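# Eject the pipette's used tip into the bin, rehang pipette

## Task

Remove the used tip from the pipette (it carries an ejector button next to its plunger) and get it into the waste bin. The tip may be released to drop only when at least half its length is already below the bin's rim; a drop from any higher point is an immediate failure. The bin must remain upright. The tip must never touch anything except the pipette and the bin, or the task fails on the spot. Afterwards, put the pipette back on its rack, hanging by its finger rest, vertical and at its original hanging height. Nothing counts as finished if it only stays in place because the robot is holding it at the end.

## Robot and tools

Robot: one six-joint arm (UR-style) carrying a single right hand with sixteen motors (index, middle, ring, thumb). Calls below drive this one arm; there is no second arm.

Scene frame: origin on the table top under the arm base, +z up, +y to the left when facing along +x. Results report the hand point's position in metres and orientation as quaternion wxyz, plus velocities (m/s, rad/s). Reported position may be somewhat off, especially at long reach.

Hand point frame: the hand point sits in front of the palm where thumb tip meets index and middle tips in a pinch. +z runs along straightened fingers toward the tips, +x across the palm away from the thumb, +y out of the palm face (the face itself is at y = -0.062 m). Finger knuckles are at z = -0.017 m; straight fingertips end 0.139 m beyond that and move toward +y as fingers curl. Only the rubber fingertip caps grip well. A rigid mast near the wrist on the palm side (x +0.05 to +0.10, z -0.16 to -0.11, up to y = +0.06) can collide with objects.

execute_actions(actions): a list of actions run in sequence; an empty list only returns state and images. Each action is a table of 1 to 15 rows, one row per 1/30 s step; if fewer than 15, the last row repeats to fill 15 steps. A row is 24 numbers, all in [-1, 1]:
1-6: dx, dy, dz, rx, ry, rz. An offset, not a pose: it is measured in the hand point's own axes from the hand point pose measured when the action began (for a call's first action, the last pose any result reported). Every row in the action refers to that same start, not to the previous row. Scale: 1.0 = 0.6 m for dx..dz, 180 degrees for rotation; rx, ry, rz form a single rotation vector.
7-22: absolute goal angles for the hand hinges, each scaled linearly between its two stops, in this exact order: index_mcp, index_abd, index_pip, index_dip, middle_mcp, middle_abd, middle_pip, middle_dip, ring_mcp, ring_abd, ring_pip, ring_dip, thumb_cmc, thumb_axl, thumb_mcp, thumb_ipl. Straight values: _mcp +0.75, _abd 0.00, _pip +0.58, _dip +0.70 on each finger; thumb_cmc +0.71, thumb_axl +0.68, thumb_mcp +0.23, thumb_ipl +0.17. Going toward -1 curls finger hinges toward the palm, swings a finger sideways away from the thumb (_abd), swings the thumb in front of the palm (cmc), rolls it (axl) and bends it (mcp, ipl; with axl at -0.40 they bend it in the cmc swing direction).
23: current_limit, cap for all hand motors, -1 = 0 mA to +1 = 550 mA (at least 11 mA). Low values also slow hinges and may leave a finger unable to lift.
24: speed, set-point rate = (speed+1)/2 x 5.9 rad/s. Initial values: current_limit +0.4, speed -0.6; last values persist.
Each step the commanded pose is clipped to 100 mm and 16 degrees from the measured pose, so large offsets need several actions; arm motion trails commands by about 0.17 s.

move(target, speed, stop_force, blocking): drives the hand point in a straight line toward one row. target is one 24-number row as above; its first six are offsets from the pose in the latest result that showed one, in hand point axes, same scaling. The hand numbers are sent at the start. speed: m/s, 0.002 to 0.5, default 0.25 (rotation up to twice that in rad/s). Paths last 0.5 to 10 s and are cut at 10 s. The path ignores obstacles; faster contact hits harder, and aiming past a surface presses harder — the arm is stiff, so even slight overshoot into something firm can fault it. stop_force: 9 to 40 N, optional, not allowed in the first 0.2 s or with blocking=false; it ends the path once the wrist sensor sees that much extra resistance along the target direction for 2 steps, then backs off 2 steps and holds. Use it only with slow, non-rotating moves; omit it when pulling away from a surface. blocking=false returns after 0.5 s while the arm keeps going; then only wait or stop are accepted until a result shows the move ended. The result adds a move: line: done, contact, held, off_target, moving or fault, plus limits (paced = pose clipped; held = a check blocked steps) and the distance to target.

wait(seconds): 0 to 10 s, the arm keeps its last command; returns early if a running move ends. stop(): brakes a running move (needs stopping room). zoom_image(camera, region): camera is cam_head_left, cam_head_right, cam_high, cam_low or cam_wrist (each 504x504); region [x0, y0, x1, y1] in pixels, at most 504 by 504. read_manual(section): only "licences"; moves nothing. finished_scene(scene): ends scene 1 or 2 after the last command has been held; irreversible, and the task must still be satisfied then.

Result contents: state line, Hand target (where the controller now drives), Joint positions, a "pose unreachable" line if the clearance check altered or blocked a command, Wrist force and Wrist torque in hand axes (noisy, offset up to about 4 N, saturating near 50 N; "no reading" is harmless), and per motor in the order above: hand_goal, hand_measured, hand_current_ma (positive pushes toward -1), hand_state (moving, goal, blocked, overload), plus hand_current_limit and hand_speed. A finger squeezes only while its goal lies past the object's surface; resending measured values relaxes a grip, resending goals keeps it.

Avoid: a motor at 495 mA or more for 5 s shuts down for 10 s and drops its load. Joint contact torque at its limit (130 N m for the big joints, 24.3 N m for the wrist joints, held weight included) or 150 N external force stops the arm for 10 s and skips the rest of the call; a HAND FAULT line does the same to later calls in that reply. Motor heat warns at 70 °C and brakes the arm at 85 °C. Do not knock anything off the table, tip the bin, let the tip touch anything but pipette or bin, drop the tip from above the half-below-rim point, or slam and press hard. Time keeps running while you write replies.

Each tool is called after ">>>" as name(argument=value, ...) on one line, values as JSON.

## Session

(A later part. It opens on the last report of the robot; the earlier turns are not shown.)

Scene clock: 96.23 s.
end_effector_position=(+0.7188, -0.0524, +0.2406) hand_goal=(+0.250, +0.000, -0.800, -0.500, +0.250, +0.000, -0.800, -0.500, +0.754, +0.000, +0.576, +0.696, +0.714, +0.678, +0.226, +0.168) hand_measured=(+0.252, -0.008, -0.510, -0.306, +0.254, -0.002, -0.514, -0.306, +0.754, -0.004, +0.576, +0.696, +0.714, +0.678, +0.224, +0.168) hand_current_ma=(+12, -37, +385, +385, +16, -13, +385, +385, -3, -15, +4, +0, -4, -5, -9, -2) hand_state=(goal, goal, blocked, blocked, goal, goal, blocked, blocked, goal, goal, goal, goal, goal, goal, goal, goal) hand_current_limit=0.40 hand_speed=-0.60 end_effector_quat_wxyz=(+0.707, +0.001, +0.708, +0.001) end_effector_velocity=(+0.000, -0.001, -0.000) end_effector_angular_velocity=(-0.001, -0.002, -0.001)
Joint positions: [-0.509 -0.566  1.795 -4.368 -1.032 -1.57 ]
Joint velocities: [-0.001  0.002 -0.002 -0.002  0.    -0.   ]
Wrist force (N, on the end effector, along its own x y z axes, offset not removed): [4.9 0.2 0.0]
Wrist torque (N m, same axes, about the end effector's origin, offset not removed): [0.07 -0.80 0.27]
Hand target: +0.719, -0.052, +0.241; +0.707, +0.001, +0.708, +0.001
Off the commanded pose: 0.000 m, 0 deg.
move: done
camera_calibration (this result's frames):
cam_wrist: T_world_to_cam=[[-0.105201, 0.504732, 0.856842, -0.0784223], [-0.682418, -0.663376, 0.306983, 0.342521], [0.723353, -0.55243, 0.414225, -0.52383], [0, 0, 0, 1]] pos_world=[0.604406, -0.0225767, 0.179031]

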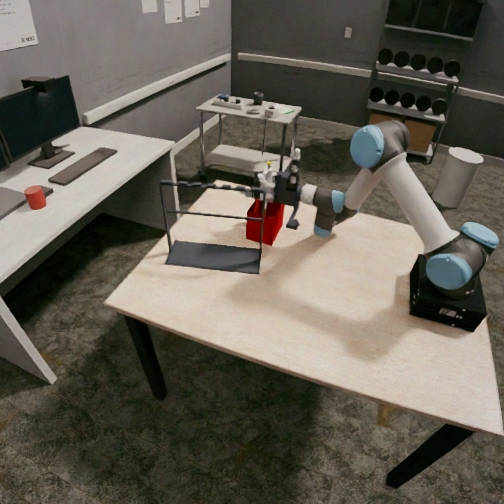

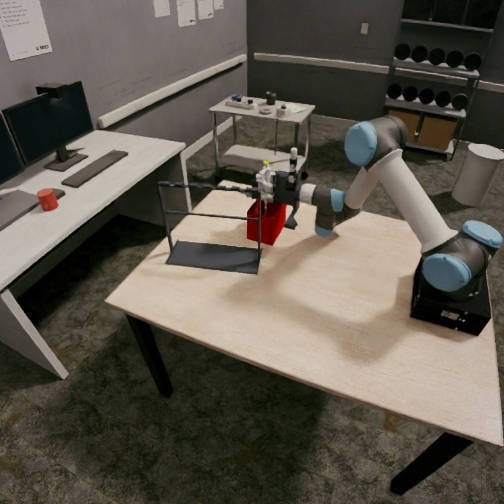

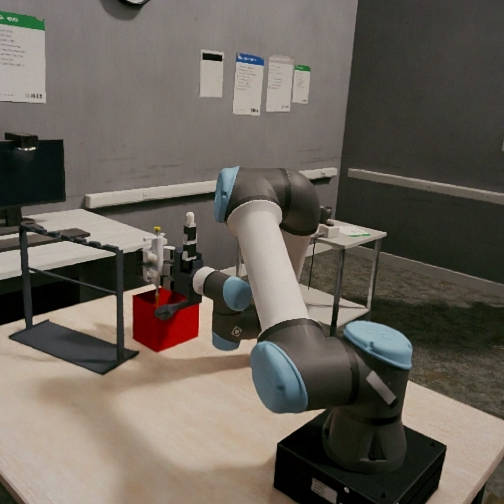

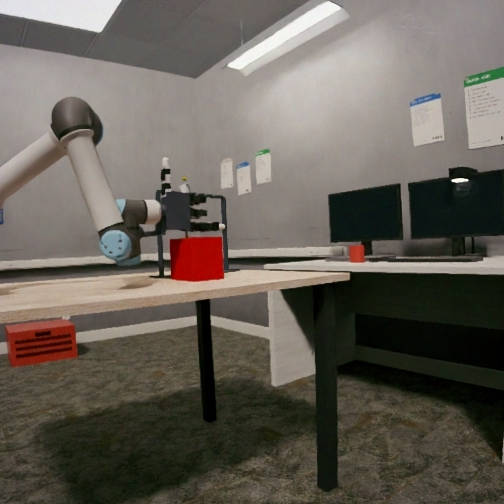

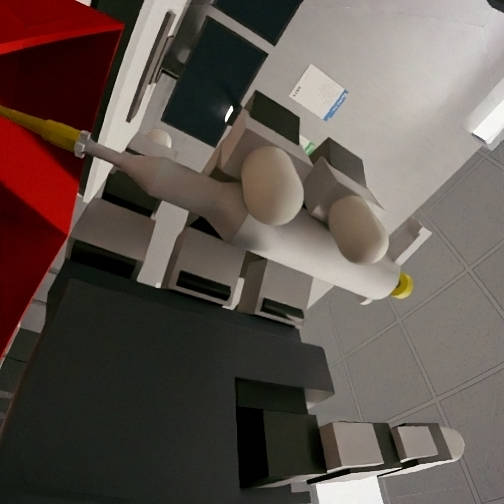

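>>> move(target=[0,0,0,0,0,0,0.25,0,-0.8,-0.5,0.25,0,-0.8,-0.5,0.754,0,0.576,0.696,0.47,0.678,-0.2,0.0,0.4,-0.6], speed=0.06)

>>> zoom_image(camera="cam_head_left", region=[220, 120, 320, 210])

>>> zoom_image(camera="cam_high", region=[110, 190, 230, 300])

>>> zoom_image(camera="cam_low", region=[140, 140, 230, 230])

Scene clock: 101.33 s.
end_effector_position=(+0.7188, -0.0524, +0.2406) hand_goal=(+0.250, +0.000, -0.800, -0.500, +0.250, +0.000, -0.800, -0.500, +0.754, +0.000, +0.576, +0.696, +0.470, +0.678, -0.200, +0.000) hand_measured=(+0.252, -0.008, -0.510, -0.306, +0.254, -0.002, -0.514, -0.306, +0.754, -0.004, +0.576, +0.696, +0.470, +0.678, -0.202, +0.000) hand_current_ma=(+12, -37, +385, +385, +16, -13, +385, +385, -3, -15, +4, +0, -3, -5, -11, +5) hand_state=(goal, goal, blocked, blocked, goal, goal, blocked, blocked, goal, goal, goal, goal, goal, goal, goal, goal) hand_current_limit=0.40 hand_speed=-0.60 end_effector_quat_wxyz=(+0.707, +0.001, +0.708, +0.001) end_effector_velocity=(-0.000, -0.000, +0.000) end_effector_angular_velocity=(-0.000, -0.000, -0.001)
Joint positions: [-0.509 -0.566  1.795 -4.368 -1.032 -1.57 ]
Joint velocities: [-0.    -0.001  0.    -0.    -0.    -0.   ]
Wrist force (N, on the end effector, along its own x y z axes, offset not removed): [3.8 -0.7 -2.6]
Wrist torque (N m, same axes, about the end effector's origin, offset not removed): [0.10 -0.65 -0.08]
Hand target: +0.719, -0.052, +0.241; +0.707, +0.001, +0.708, +0.001
Off the commanded pose: 0.000 m, 0 deg.
move: done
camera_calibration (this result's frames):
cam_wrist: T_world_to_cam=[[-0.105297, 0.504777, 0.856804, -0.078359], [-0.682452, -0.66336, 0.306942, 0.342555], [0.723306, -0.552407, 0.414336, -0.523865], [0, 0, 0, 1]] pos_world=[0.604441, -0.0225956, 0.17905]

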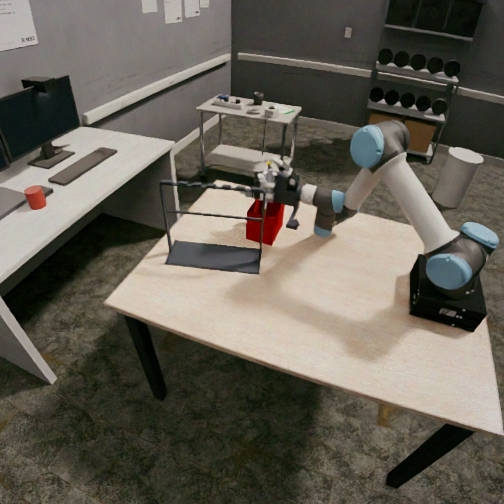

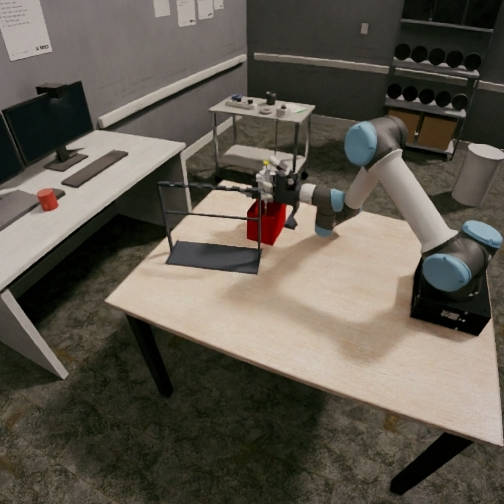

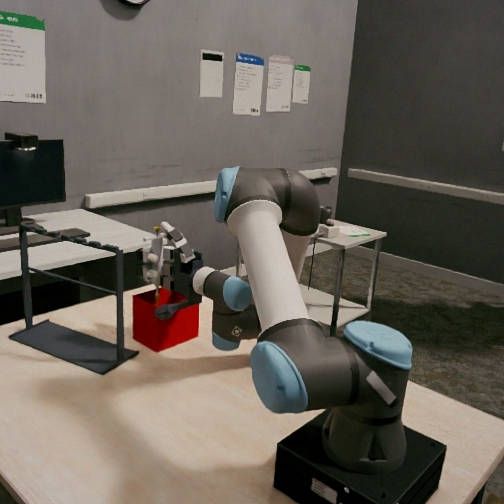

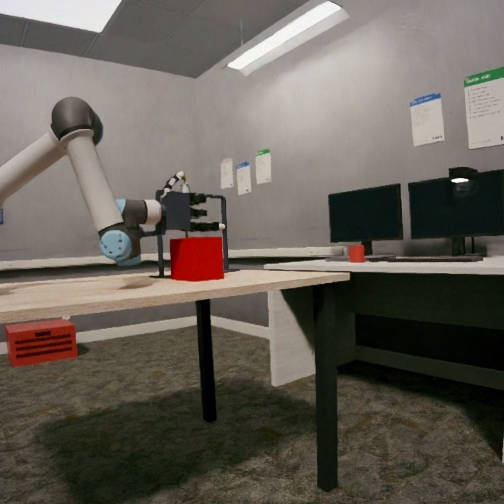

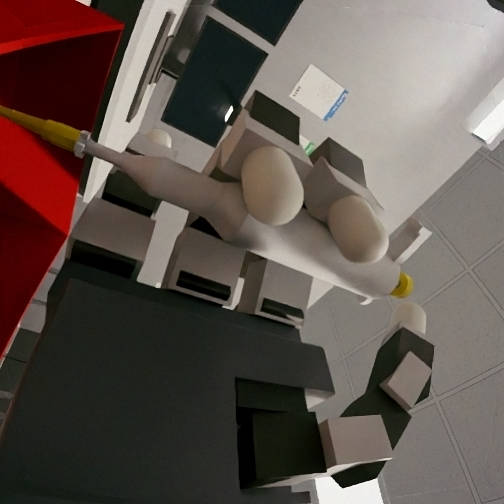

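Region (220, 120, 320, 210) of cam_head_left's 504x504 image, scaled by 5.040, with more detail than that image has; it fills the top 454 rows of this view, and the rest is white.

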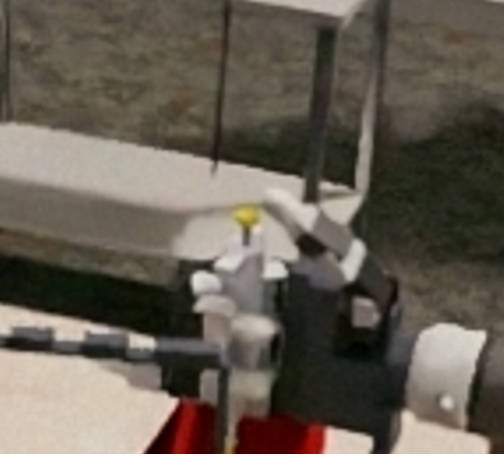

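Region (110, 190, 230, 300) of cam_high's 504x504 image, scaled by 4.200, with more detail than that image has; it fills the top 462 rows of this view, and the rest is white.

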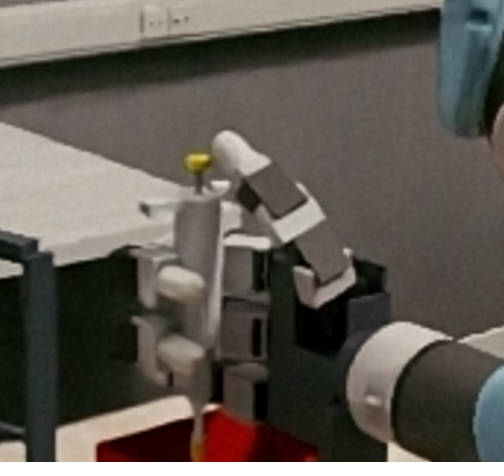

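Region (140, 140, 230, 230) of cam_low's 504x504 image, scaled by 5.600, with more detail than that image has.

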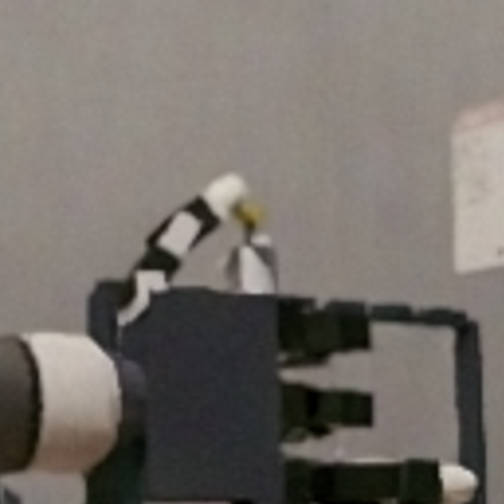

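Bend more.

>>> move(target=[0,0,0,0,0,0,0.25,0,-0.8,-0.5,0.25,0,-0.8,-0.5,0.754,0,0.576,0.696,0.47,0.678,-0.42,0.0,0.4,-0.6], speed=0.06)

>>> zoom_image(camera="cam_head_left", region=[220, 120, 320, 210])

>>> zoom_image(camera="cam_high", region=[110, 190, 230, 300])

>>> zoom_image(camera="cam_low", region=[140, 140, 230, 230])

Scene clock: 104.20 s.
end_effector_position=(+0.7188, -0.0524, +0.2406) hand_goal=(+0.250, +0.000, -0.800, -0.500, +0.250, +0.000, -0.800, -0.500, +0.754, +0.000, +0.576, +0.696, +0.470, +0.678, -0.420, +0.000) hand_measured=(+0.256, -0.008, -0.510, -0.306, +0.252, -0.002, -0.526, -0.306, +0.754, -0.004, +0.576, +0.696, +0.482, +0.686, -0.346, +0.010) hand_current_ma=(+31, -37, +385, +385, +8, -10, +385, +385, -3, -15, +4, +0, +62, +49, +385, +75) hand_state=(goal, goal, blocked, blocked, goal, goal, blocked, blocked, goal, goal, goal, goal, goal, goal, blocked, goal) hand_current_limit=0.40 hand_speed=-0.60 end_effector_quat_wxyz=(+0.707, +0.001, +0.708, +0.001) end_effector_velocity=(+0.000, +0.000, +0.000) end_effector_angular_velocity=(+0.000, -0.000, -0.000)
Joint positions: [-0.509 -0.566  1.795 -4.368 -1.032 -1.57 ]
Joint velocities: [ 0. -0.  0.  0. -0.  0.]
Wrist force (N, on the end effector, along its own x y z axes, offset not removed): [-1.1 0.2 -2.0]
Wrist torque (N m, same axes, about the end effector's origin, offset not removed): [0.25 0.14 -0.41]
Hand target: +0.719, -0.052, +0.241; +0.707, +0.001, +0.708, +0.001
Off the commanded pose: 0.000 m, 0 deg.
move: done
camera_calibration (this result's frames):
cam_wrist: T_world_to_cam=[[-0.1052, 0.504731, 0.856843, -0.0784237], [-0.682417, -0.663377, 0.306983, 0.342522], [0.723353, -0.55243, 0.414224, -0.52383], [0, 0, 0, 1]] pos_world=[0.604406, -0.0225753, 0.179031]

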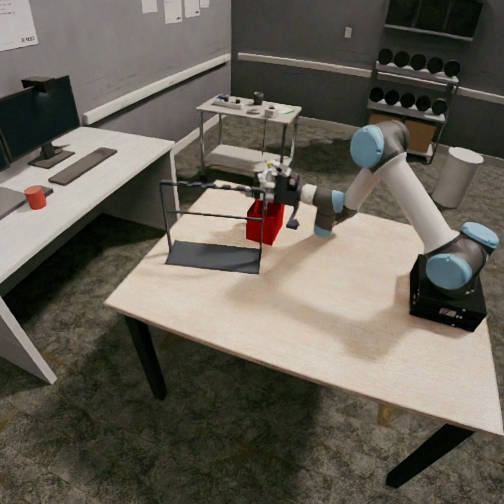

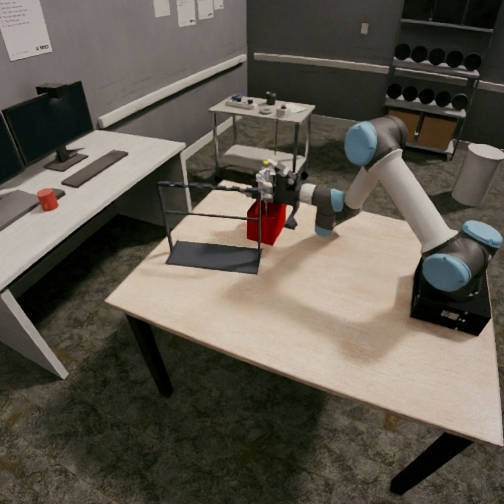

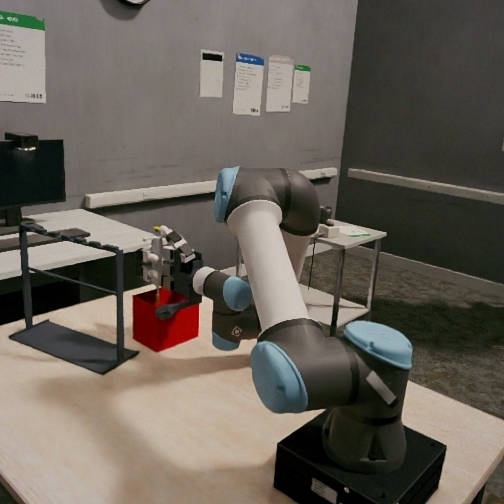

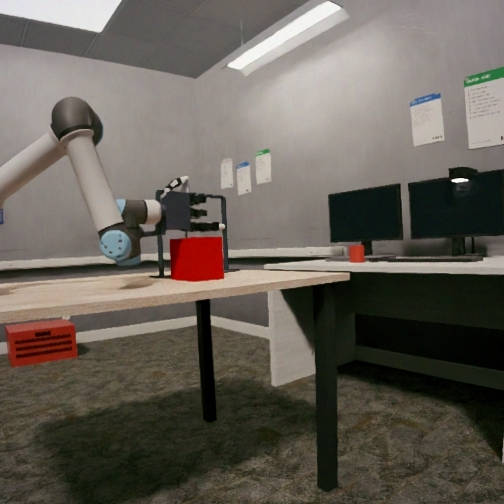

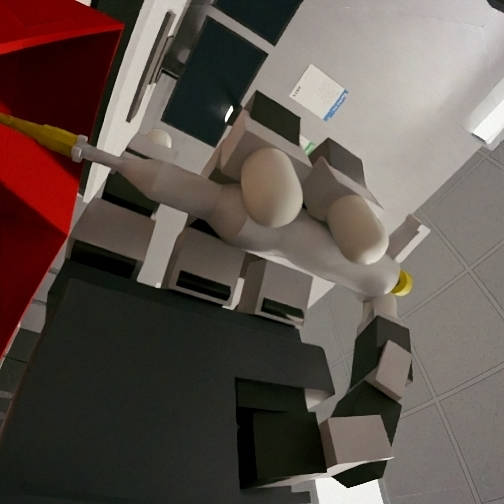

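Region (220, 120, 320, 210) of cam_head_left's 504x504 image, scaled by 5.040, with more detail than that image has; it fills the top 454 rows of this view, and the rest is white.

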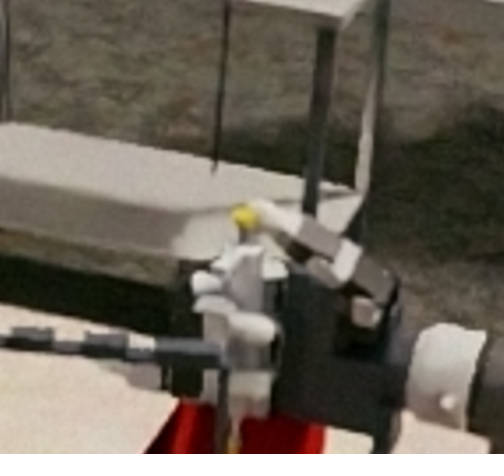

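Region (110, 190, 230, 300) of cam_high's 504x504 image, scaled by 4.200, with more detail than that image has; it fills the top 462 rows of this view, and the rest is white.

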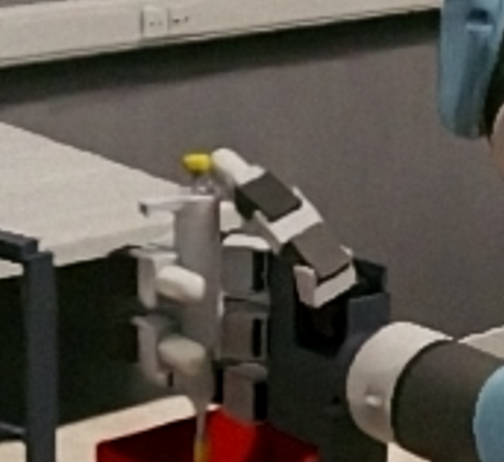

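Region (140, 140, 230, 230) of cam_low's 504x504 image, scaled by 5.600, with more detail than that image has.

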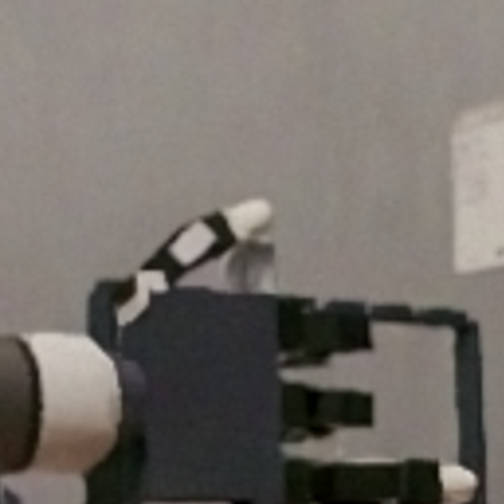

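>>> move(target=[0,0,0,0,0,0,0.25,0,-0.8,-0.5,0.25,0,-0.8,-0.5,0.754,0,0.576,0.696,0.47,0.678,-0.7,-0.3,0.75,-0.6], speed=0.06)

>>> zoom_image(camera="cam_high", region=[110, 190, 230, 300])

>>> zoom_image(camera="cam_low", region=[140, 140, 230, 230])

Scene clock: 106.63 s.
end_effector_position=(+0.7188, -0.0524, +0.2407) hand_goal=(+0.250, +0.000, -0.800, -0.500, +0.250, +0.000, -0.800, -0.500, +0.754, +0.000, +0.576, +0.696, +0.470, +0.678, -0.700, -0.300) hand_measured=(+0.256, -0.008, -0.512, -0.308, +0.252, -0.002, -0.530, -0.306, +0.754, -0.004, +0.576, +0.696, +0.482, +0.686, -0.348, -0.004) hand_current_ma=(+32, -36, +481, +481, +8, -6, +481, +481, -3, -15, +4, +0, +62, +49, +481, +481) hand_state=(goal, goal, blocked, blocked, goal, goal, blocked, blocked, goal, goal, goal, goal, goal, goal, blocked, blocked) hand_current_limit=0.75 hand_speed=-0.60 end_effector_quat_wxyz=(+0.707, +0.001, +0.708, +0.001) end_effector_velocity=(+0.000, +0.000, +0.001) end_effector_angular_velocity=(-0.000, -0.001, +0.001)
Joint positions: [-0.509 -0.566  1.795 -4.368 -1.032 -1.57 ]
Joint velocities: [ 0.    -0.001 -0.     0.     0.001  0.   ]
Wrist force (N, on the end effector, along its own x y z axes, offset not removed): [3.3 -1.7 -2.5]
Wrist torque (N m, same axes, about the end effector's origin, offset not removed): [-0.01 -0.32 -0.07]
Hand target: +0.719, -0.052, +0.241; +0.707, +0.001, +0.708, +0.001
Off the commanded pose: 0.000 m, 0 deg.
move: done
camera_calibration (this result's frames):
cam_wrist: T_world_to_cam=[[-0.105299, 0.504791, 0.856796, -0.0783588], [-0.682453, -0.663355, 0.30695, 0.342553], [0.723305, -0.552401, 0.414347, -0.52387], [0, 0, 0, 1]] pos_world=[0.604442, -0.022597, 0.179054]

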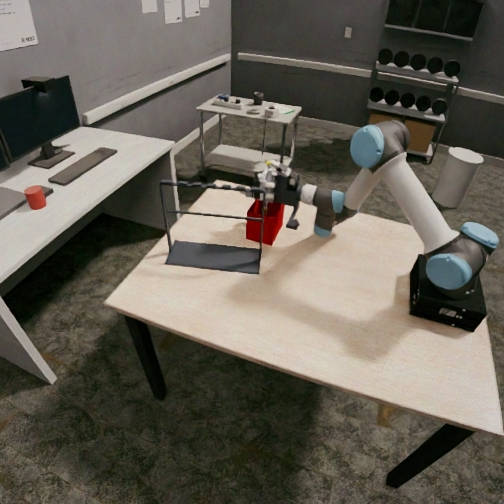

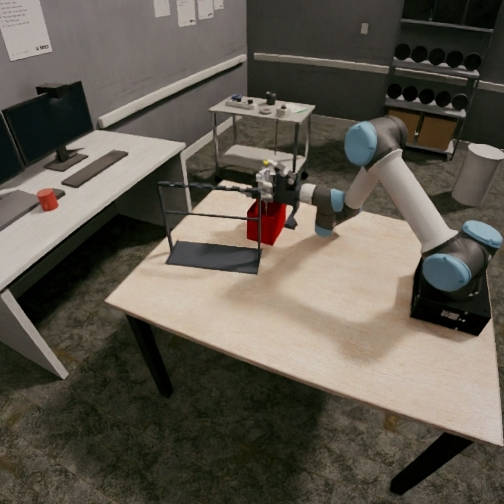

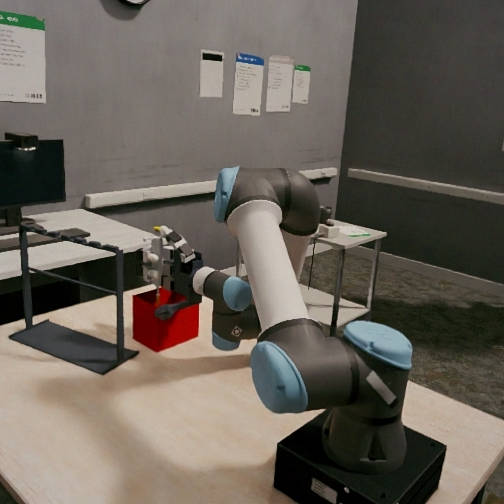

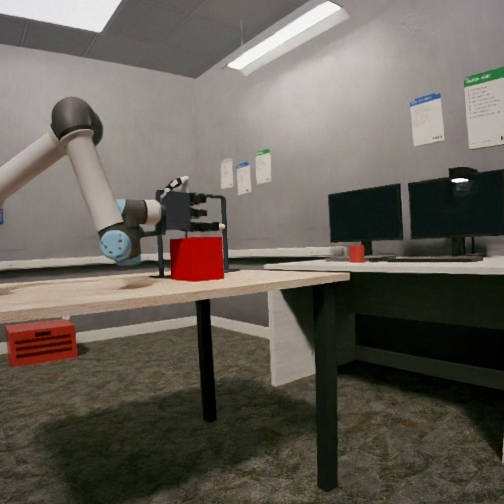

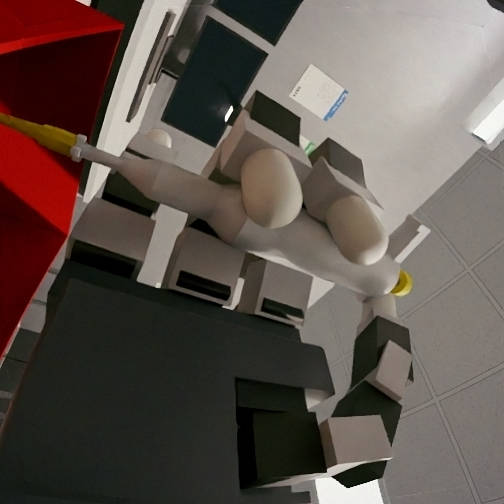

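Region (110, 190, 230, 300) of cam_high's 504x504 image, scaled by 4.200, with more detail than that image has; it fills the top 462 rows of this view, and the rest is white.

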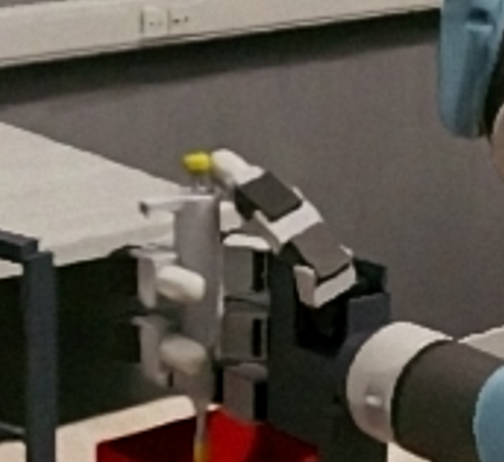

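Region (140, 140, 230, 230) of cam_low's 504x504 image, scaled by 5.600, with more detail than that image has.

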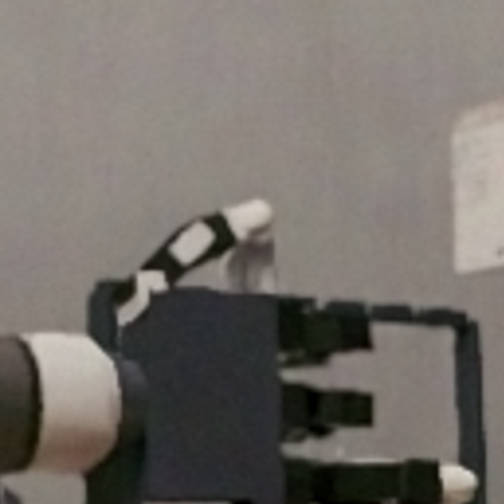

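>>> execute_actions(actions=[[[0,0,0,0,0,0,0.25,0,-0.8,-0.5,0.25,0,-0.8,-0.5,0.754,0,0.576,0.696,0.47,0.678,-0.9,-0.5,1.0,0.5]],[[0,0,0,0,0,0,0.25,0,-0.8,-0.5,0.25,0,-0.8,-0.5,0.754,0,0.576,0.696,0.47,0.678,-0.9,-0.5,1.0,0.5]],[[0,0,0,0,0,0,0.25,0,-0.8,-0.5,0.25,0,-0.8,-0.5,0.754,0,0.576,0.696,0.47,0.678,-0.9,-0.5,1.0,0.5]],[[0,0,0,0,0,0,0.25,0,-0.8,-0.5,0.25,0,-0.8,-0.5,0.754,0,0.576,0.696,0.47,0.678,-0.9,-0.5,1.0,0.5]],[[0,0,0,0,0,0,0.25,0,-0.8,-0.5,0.25,0,-0.8,-0.5,0.754,0,0.576,0.696,0.47,0.678,-0.9,-0.5,1.0,0.5]],[[0,0,0,0,0,0,0.25,0,-0.8,-0.5,0.25,0,-0.8,-0.5,0.754,0,0.576,0.696,0.47,0.678,-0.9,-0.5,0.75,-0.6]]])

Scene clock: 119.03 s.
end_effector_position=(+0.7188, -0.0524, +0.2406) hand_goal=(+0.250, +0.000, -0.800, -0.500, +0.250, +0.000, -0.800, -0.500, +0.754, +0.000, +0.576, +0.696, +0.470, +0.678, -0.900, -0.500) hand_measured=(+0.258, -0.006, -0.516, -0.308, +0.252, +0.000, -0.534, -0.306, +0.754, -0.004, +0.576, +0.696, +0.480, +0.684, -0.352, -0.056) hand_current_ma=(+39, -30, +481, +481, +12, -4, +481, +481, -3, -15, +4, +0, +50, +37, +481, +481) hand_state=(goal, goal, blocked, blocked, goal, goal, blocked, blocked, goal, goal, goal, goal, goal, goal, blocked, blocked) hand_current_limit=0.75 hand_speed=-0.60 end_effector_quat_wxyz=(+0.707, +0.001, +0.708, +0.001) end_effector_velocity=(-0.000, -0.000, -0.000) end_effector_angular_velocity=(+0.000, +0.000, -0.000)
Joint positions: [-0.509 -0.566  1.795 -4.368 -1.032 -1.57 ]
Joint velocities: [-0.  0.  0. -0.  0.  0.]
Wrist force (N, on the end effector, along its own x y z axes, offset not removed): [3.0 1.1 -1.3]
Wrist torque (N m, same axes, about the end effector's origin, offset not removed): [0.30 -0.27 0.02]
Hand target: +0.719, -0.052, +0.241; +0.707, +0.001, +0.708, +0.001
Off the commanded pose: 0.000 m, 0 deg.
camera_calibration (this result's frames):
cam_wrist: T_world_to_cam=[[-0.1052, 0.504731, 0.856843, -0.0784236], [-0.682417, -0.663377, 0.306983, 0.342522], [0.723354, -0.552429, 0.414224, -0.52383], [0, 0, 0, 1]] pos_world=[0.604406, -0.0225754, 0.179031]

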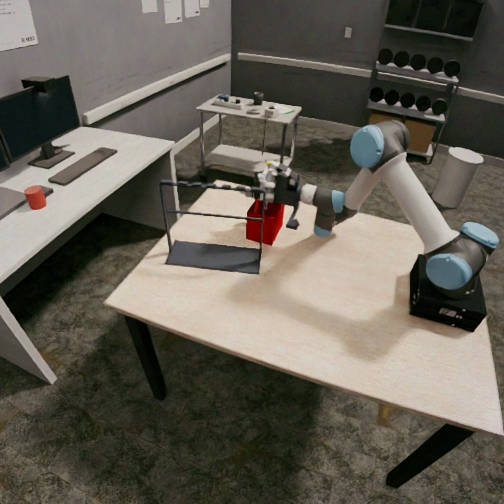

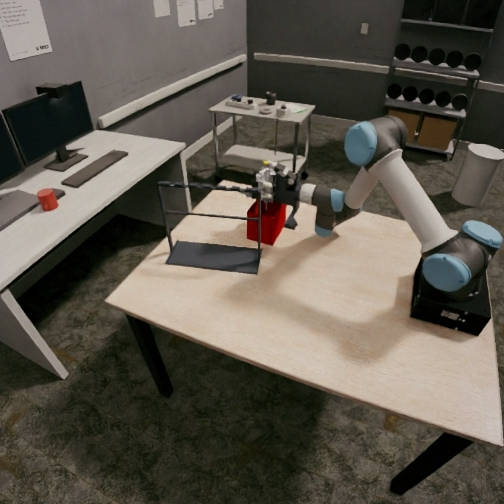

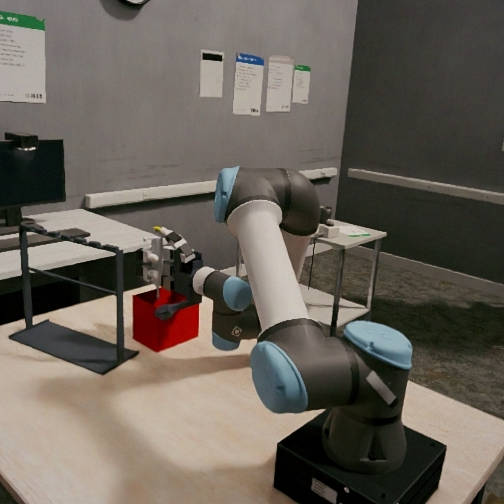

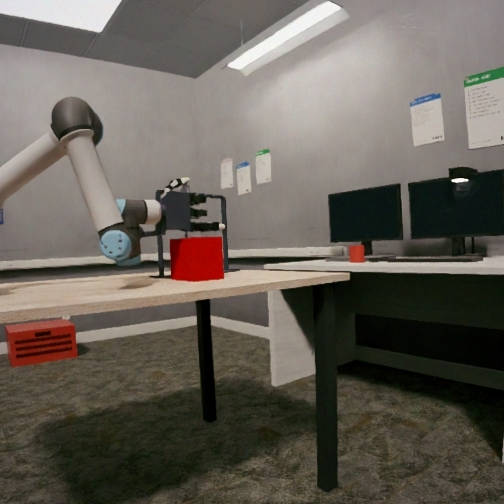

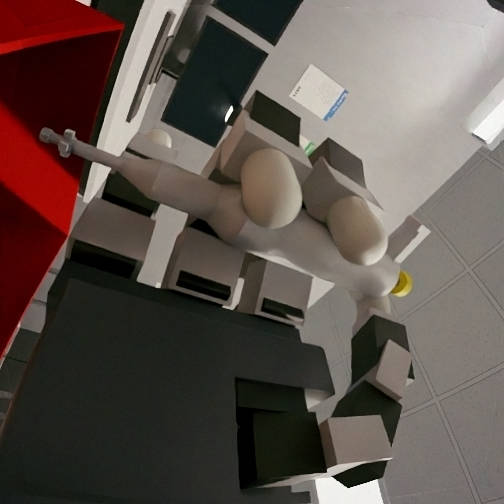

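>>> move(target=[-0.038,0,0,0,0,0,0.25,0,-0.8,-0.5,0.25,0,-0.8,-0.5,0.754,0,0.576,0.696,0.714,0.678,0.226,0.168,0.4,-0.6], speed=0.05)

>>> move(target=[0,0.14,0.05,0,0,0,0.25,0,-0.8,-0.5,0.25,0,-0.8,-0.5,0.754,0,0.576,0.696,0.714,0.678,0.226,0.168,0.4,-0.6], speed=0.08)

>>> move(target=[0,0.085,-0.028,0,0,0,0.25,0,-0.8,-0.5,0.25,0,-0.8,-0.5,0.754,0,0.576,0.696,0.714,0.678,0.226,0.168,0.4,-0.6], speed=0.04)

>>> zoom_image(camera="cam_head_left", region=[180, 120, 330, 250])

>>> zoom_image(camera="cam_high", region=[20, 170, 220, 350])

Scene clock: 123.43 s.
end_effector_position=(+0.7188, -0.0524, +0.2634) hand_goal=(+0.250, +0.000, -0.800, -0.500, +0.250, +0.000, -0.800, -0.500, +0.754, +0.000, +0.576, +0.696, +0.714, +0.678, +0.226, +0.168) hand_measured=(+0.254, -0.006, -0.516, -0.308, +0.252, +0.000, -0.534, -0.306, +0.754, -0.004, +0.576, +0.696, +0.712, +0.678, +0.224, +0.166) hand_current_ma=(+25, -30, +385, +385, +10, -4, +385, +385, -3, -15, +4, +0, -11, +3, -14, -14) hand_state=(goal, goal, blocked, blocked, goal, goal, blocked, blocked, goal, goal, goal, goal, goal, goal, goal, goal) hand_current_limit=0.40 hand_speed=-0.60 end_effector_quat_wxyz=(+0.707, +0.001, +0.708, +0.001) end_effector_velocity=(-0.000, -0.000, -0.000) end_effector_angular_velocity=(+0.001, +0.001, +0.000)
Joint positions: [-0.509 -0.617  1.813 -4.334 -1.032 -1.57 ]
Joint velocities: [-0.     0.     0.     0.     0.     0.001]
Wrist force (N, on the end effector, along its own x y z axes, offset not removed): [5.3 -0.1 1.1]
Wrist torque (N m, same axes, about the end effector's origin, offset not removed): [0.00 -0.80 0.28]
Hand target: +0.719, -0.052, +0.263; +0.707, +0.001, +0.708, +0.001
Off the commanded pose: 0.000 m, 0 deg.
move: done
camera_calibration (this result's frames):
cam_wrist: T_world_to_cam=[[-0.105204, 0.504658, 0.856886, -0.0979818], [-0.682409, -0.66341, 0.306929, 0.335542], [0.72336, -0.552456, 0.414176, -0.533303], [0, 0, 0, 1]] pos_world=[0.604439, -0.0225776, 0.201853]

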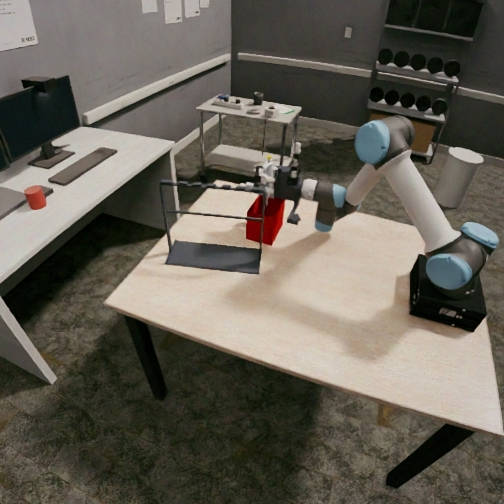

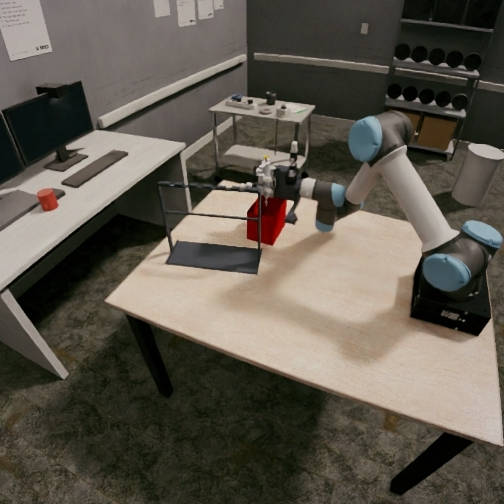

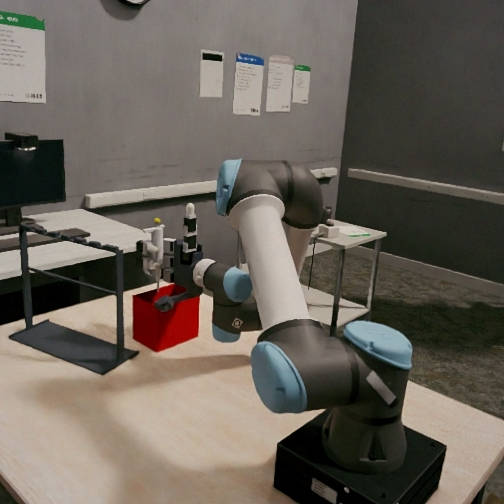

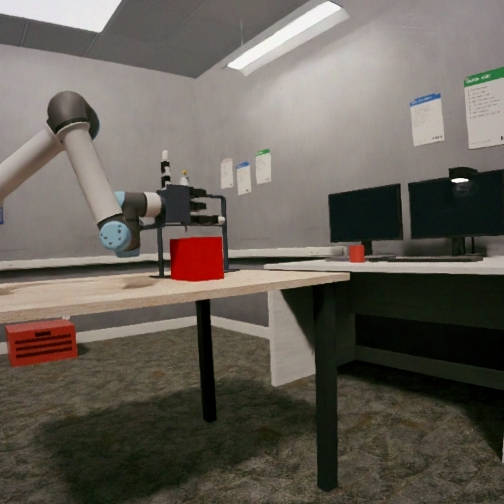

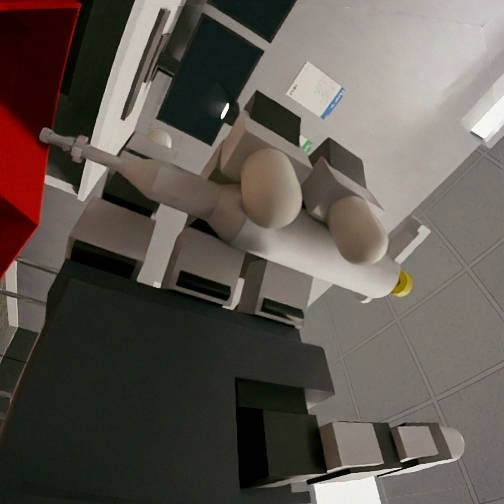

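Scene clock: 124.97 s.
end_effector_position=(+0.7488, +0.0316, +0.2634) hand_goal=(+0.250, +0.000, -0.800, -0.500, +0.250, +0.000, -0.800, -0.500, +0.754, +0.000, +0.576, +0.696, +0.714, +0.678, +0.226, +0.168) hand_measured=(+0.254, -0.006, -0.516, -0.308, +0.252, +0.000, -0.534, -0.306, +0.754, -0.004, +0.576, +0.696, +0.712, +0.678, +0.224, +0.166) hand_current_ma=(+23, -30, +385, +385, +9, -4, +385, +385, -3, -15, +4, +0, -9, +3, -14, -14) hand_state=(goal, goal, blocked, blocked, goal, goal, blocked, blocked, goal, goal, goal, goal, goal, goal, goal, goal) hand_current_limit=0.40 hand_speed=-0.60 end_effector_quat_wxyz=(+0.707, +0.001, +0.708, +0.001) end_effector_velocity=(+0.000, +0.001, -0.000) end_effector_angular_velocity=(-0.001, -0.000, -0.000)
Joint positions: [-0.33  -0.604  1.77  -4.304 -1.211 -1.569]
Joint velocities: [ 0.002  0.001 -0.001  0.    -0.002 -0.   ]
Wrist force (N, on the end effector, along its own x y z axes, offset not removed): [6.2 3.7 -0.3]
Wrist torque (N m, same axes, about the end effector's origin, offset not removed): [0.62 -0.87 0.35]
Hand target: +0.749, +0.032, +0.263; +0.707, +0.001, +0.708, +0.001
Off the commanded pose: 0.000 m, 0 deg.
move: done
camera_calibration (this result's frames):
cam_wrist: T_world_to_cam=[[-0.105153, 0.504764, 0.856829, -0.137208], [-0.682386, -0.663376, 0.307054, 0.411681], [0.72339, -0.5524, 0.414199, -0.508648], [0, 0, 0, 1]] pos_world=[0.634449, 0.0613794, 0.201837]

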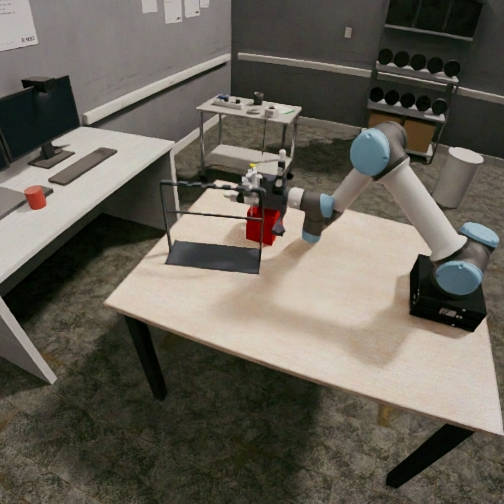

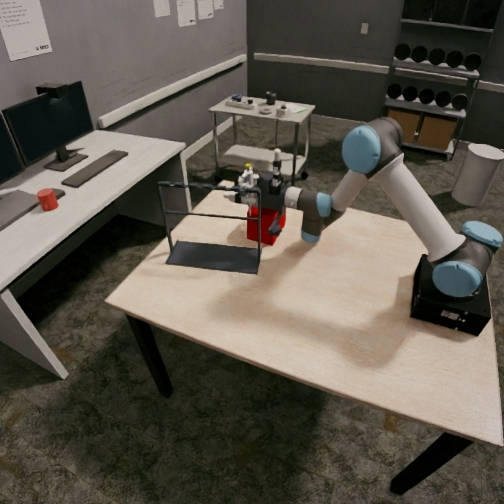

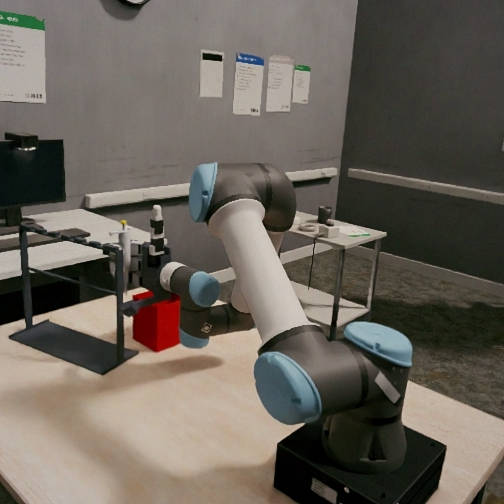

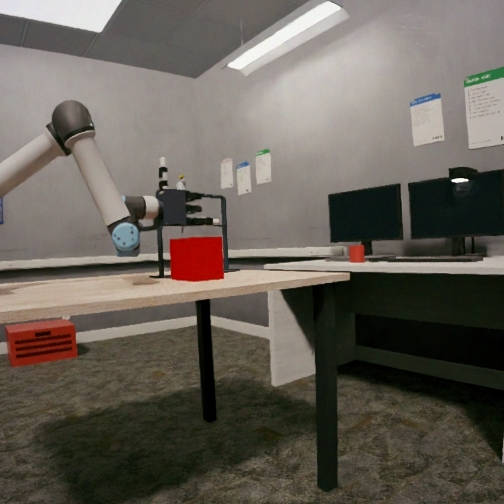

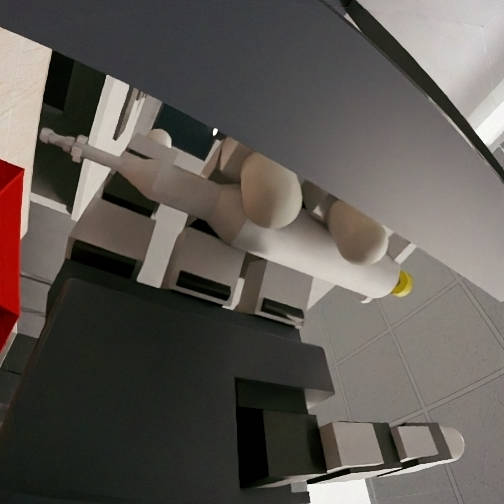

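Scene clock: 126.63 s.
end_effector_position=(+0.7321, +0.0825, +0.2634) hand_goal=(+0.250, +0.000, -0.800, -0.500, +0.250, +0.000, -0.800, -0.500, +0.754, +0.000, +0.576, +0.696, +0.714, +0.678, +0.226, +0.168) hand_measured=(+0.254, -0.006, -0.516, -0.308, +0.252, +0.000, -0.534, -0.306, +0.754, -0.004, +0.576, +0.696, +0.712, +0.678, +0.224, +0.166) hand_current_ma=(+23, -30, +385, +385, +8, -4, +385, +385, -3, -15, +4, +0, -9, +3, -14, -14) hand_state=(goal, goal, blocked, blocked, goal, goal, blocked, blocked, goal, goal, goal, goal, goal, goal, goal, goal) hand_current_limit=0.40 hand_speed=-0.60 end_effector_quat_wxyz=(+0.707, +0.001, +0.708, +0.001) end_effector_velocity=(-0.000, +0.001, -0.000) end_effector_angular_velocity=(+0.001, +0.001, -0.001)
Joint positions: [-0.243 -0.623  1.831 -4.347 -1.298 -1.569]
Joint velocities: [ 0.002  0.     0.001 -0.001 -0.003  0.   ]
Wrist force (N, on the end effector, along its own x y z axes, offset not removed): [5.7 -3.0 -2.5]
Wrist torque (N m, same axes, about the end effector's origin, offset not removed): [-0.07 -0.73 0.35]
Hand target: +0.732, +0.083, +0.263; +0.707, +0.001, +0.708, +0.001
Off the commanded pose: 0.000 m, 0 deg.
move: done
camera_calibration (this result's frames):
cam_wrist: T_world_to_cam=[[-0.105141, 0.504818, 0.856799, -0.16469], [-0.682372, -0.663363, 0.307111, 0.434019], [0.723404, -0.552366, 0.414221, -0.468454], [0, 0, 0, 1]] pos_world=[0.617729, 0.112292, 0.201857]

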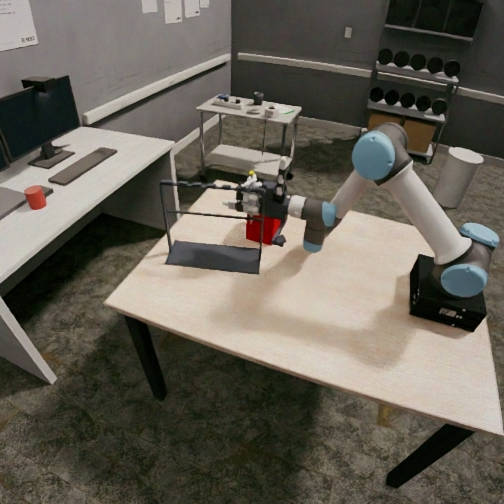

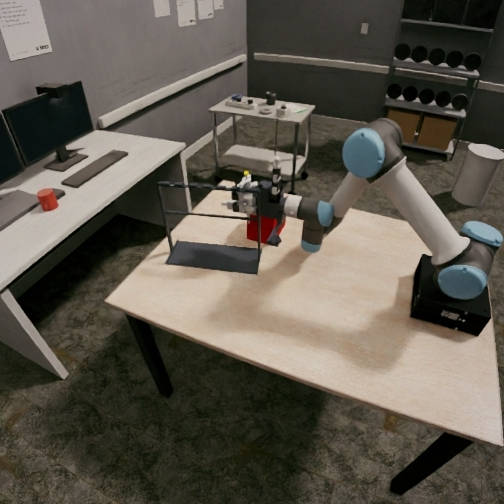

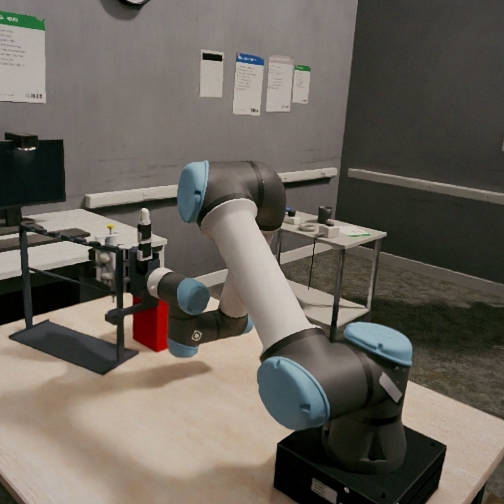

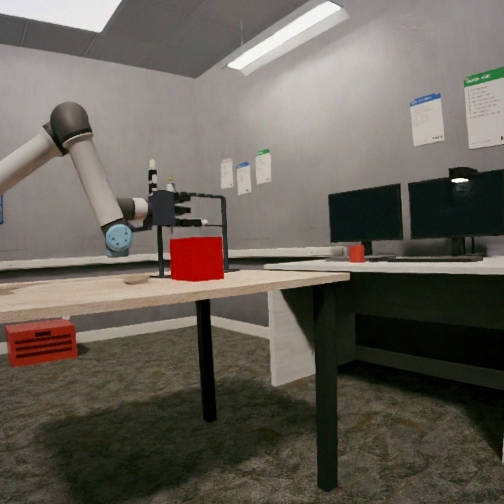

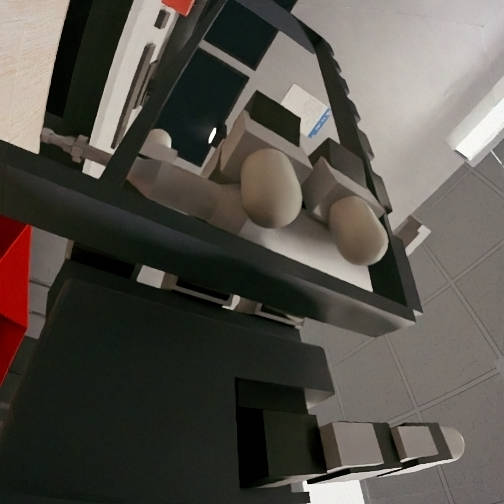

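Region (180, 120, 330, 250) of cam_head_left's 504x504 image, scaled by 3.360, with more detail than that image has; it fills the top 437 rows of this view, and the rest is white.

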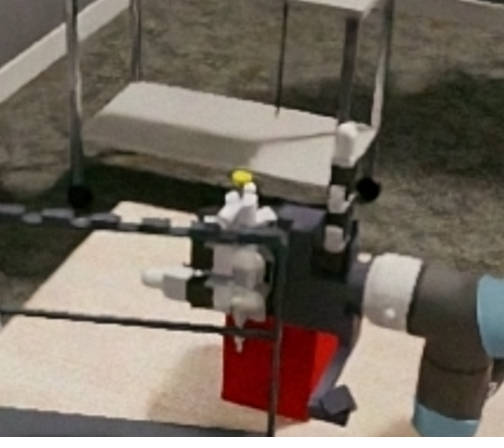

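Region (20, 170, 220, 350) of cam_high's 504x504 image, scaled by 2.520, with more detail than that image has; it fills the top 454 rows of this view, and the rest is white.

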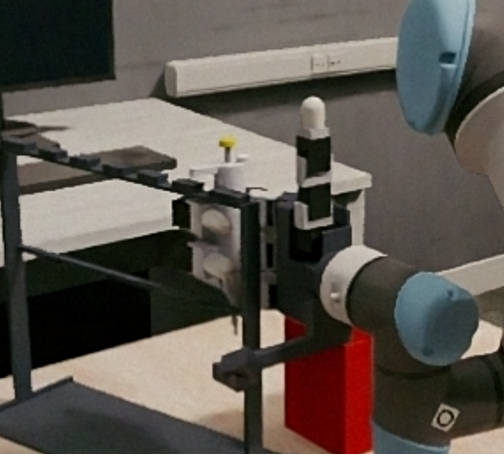

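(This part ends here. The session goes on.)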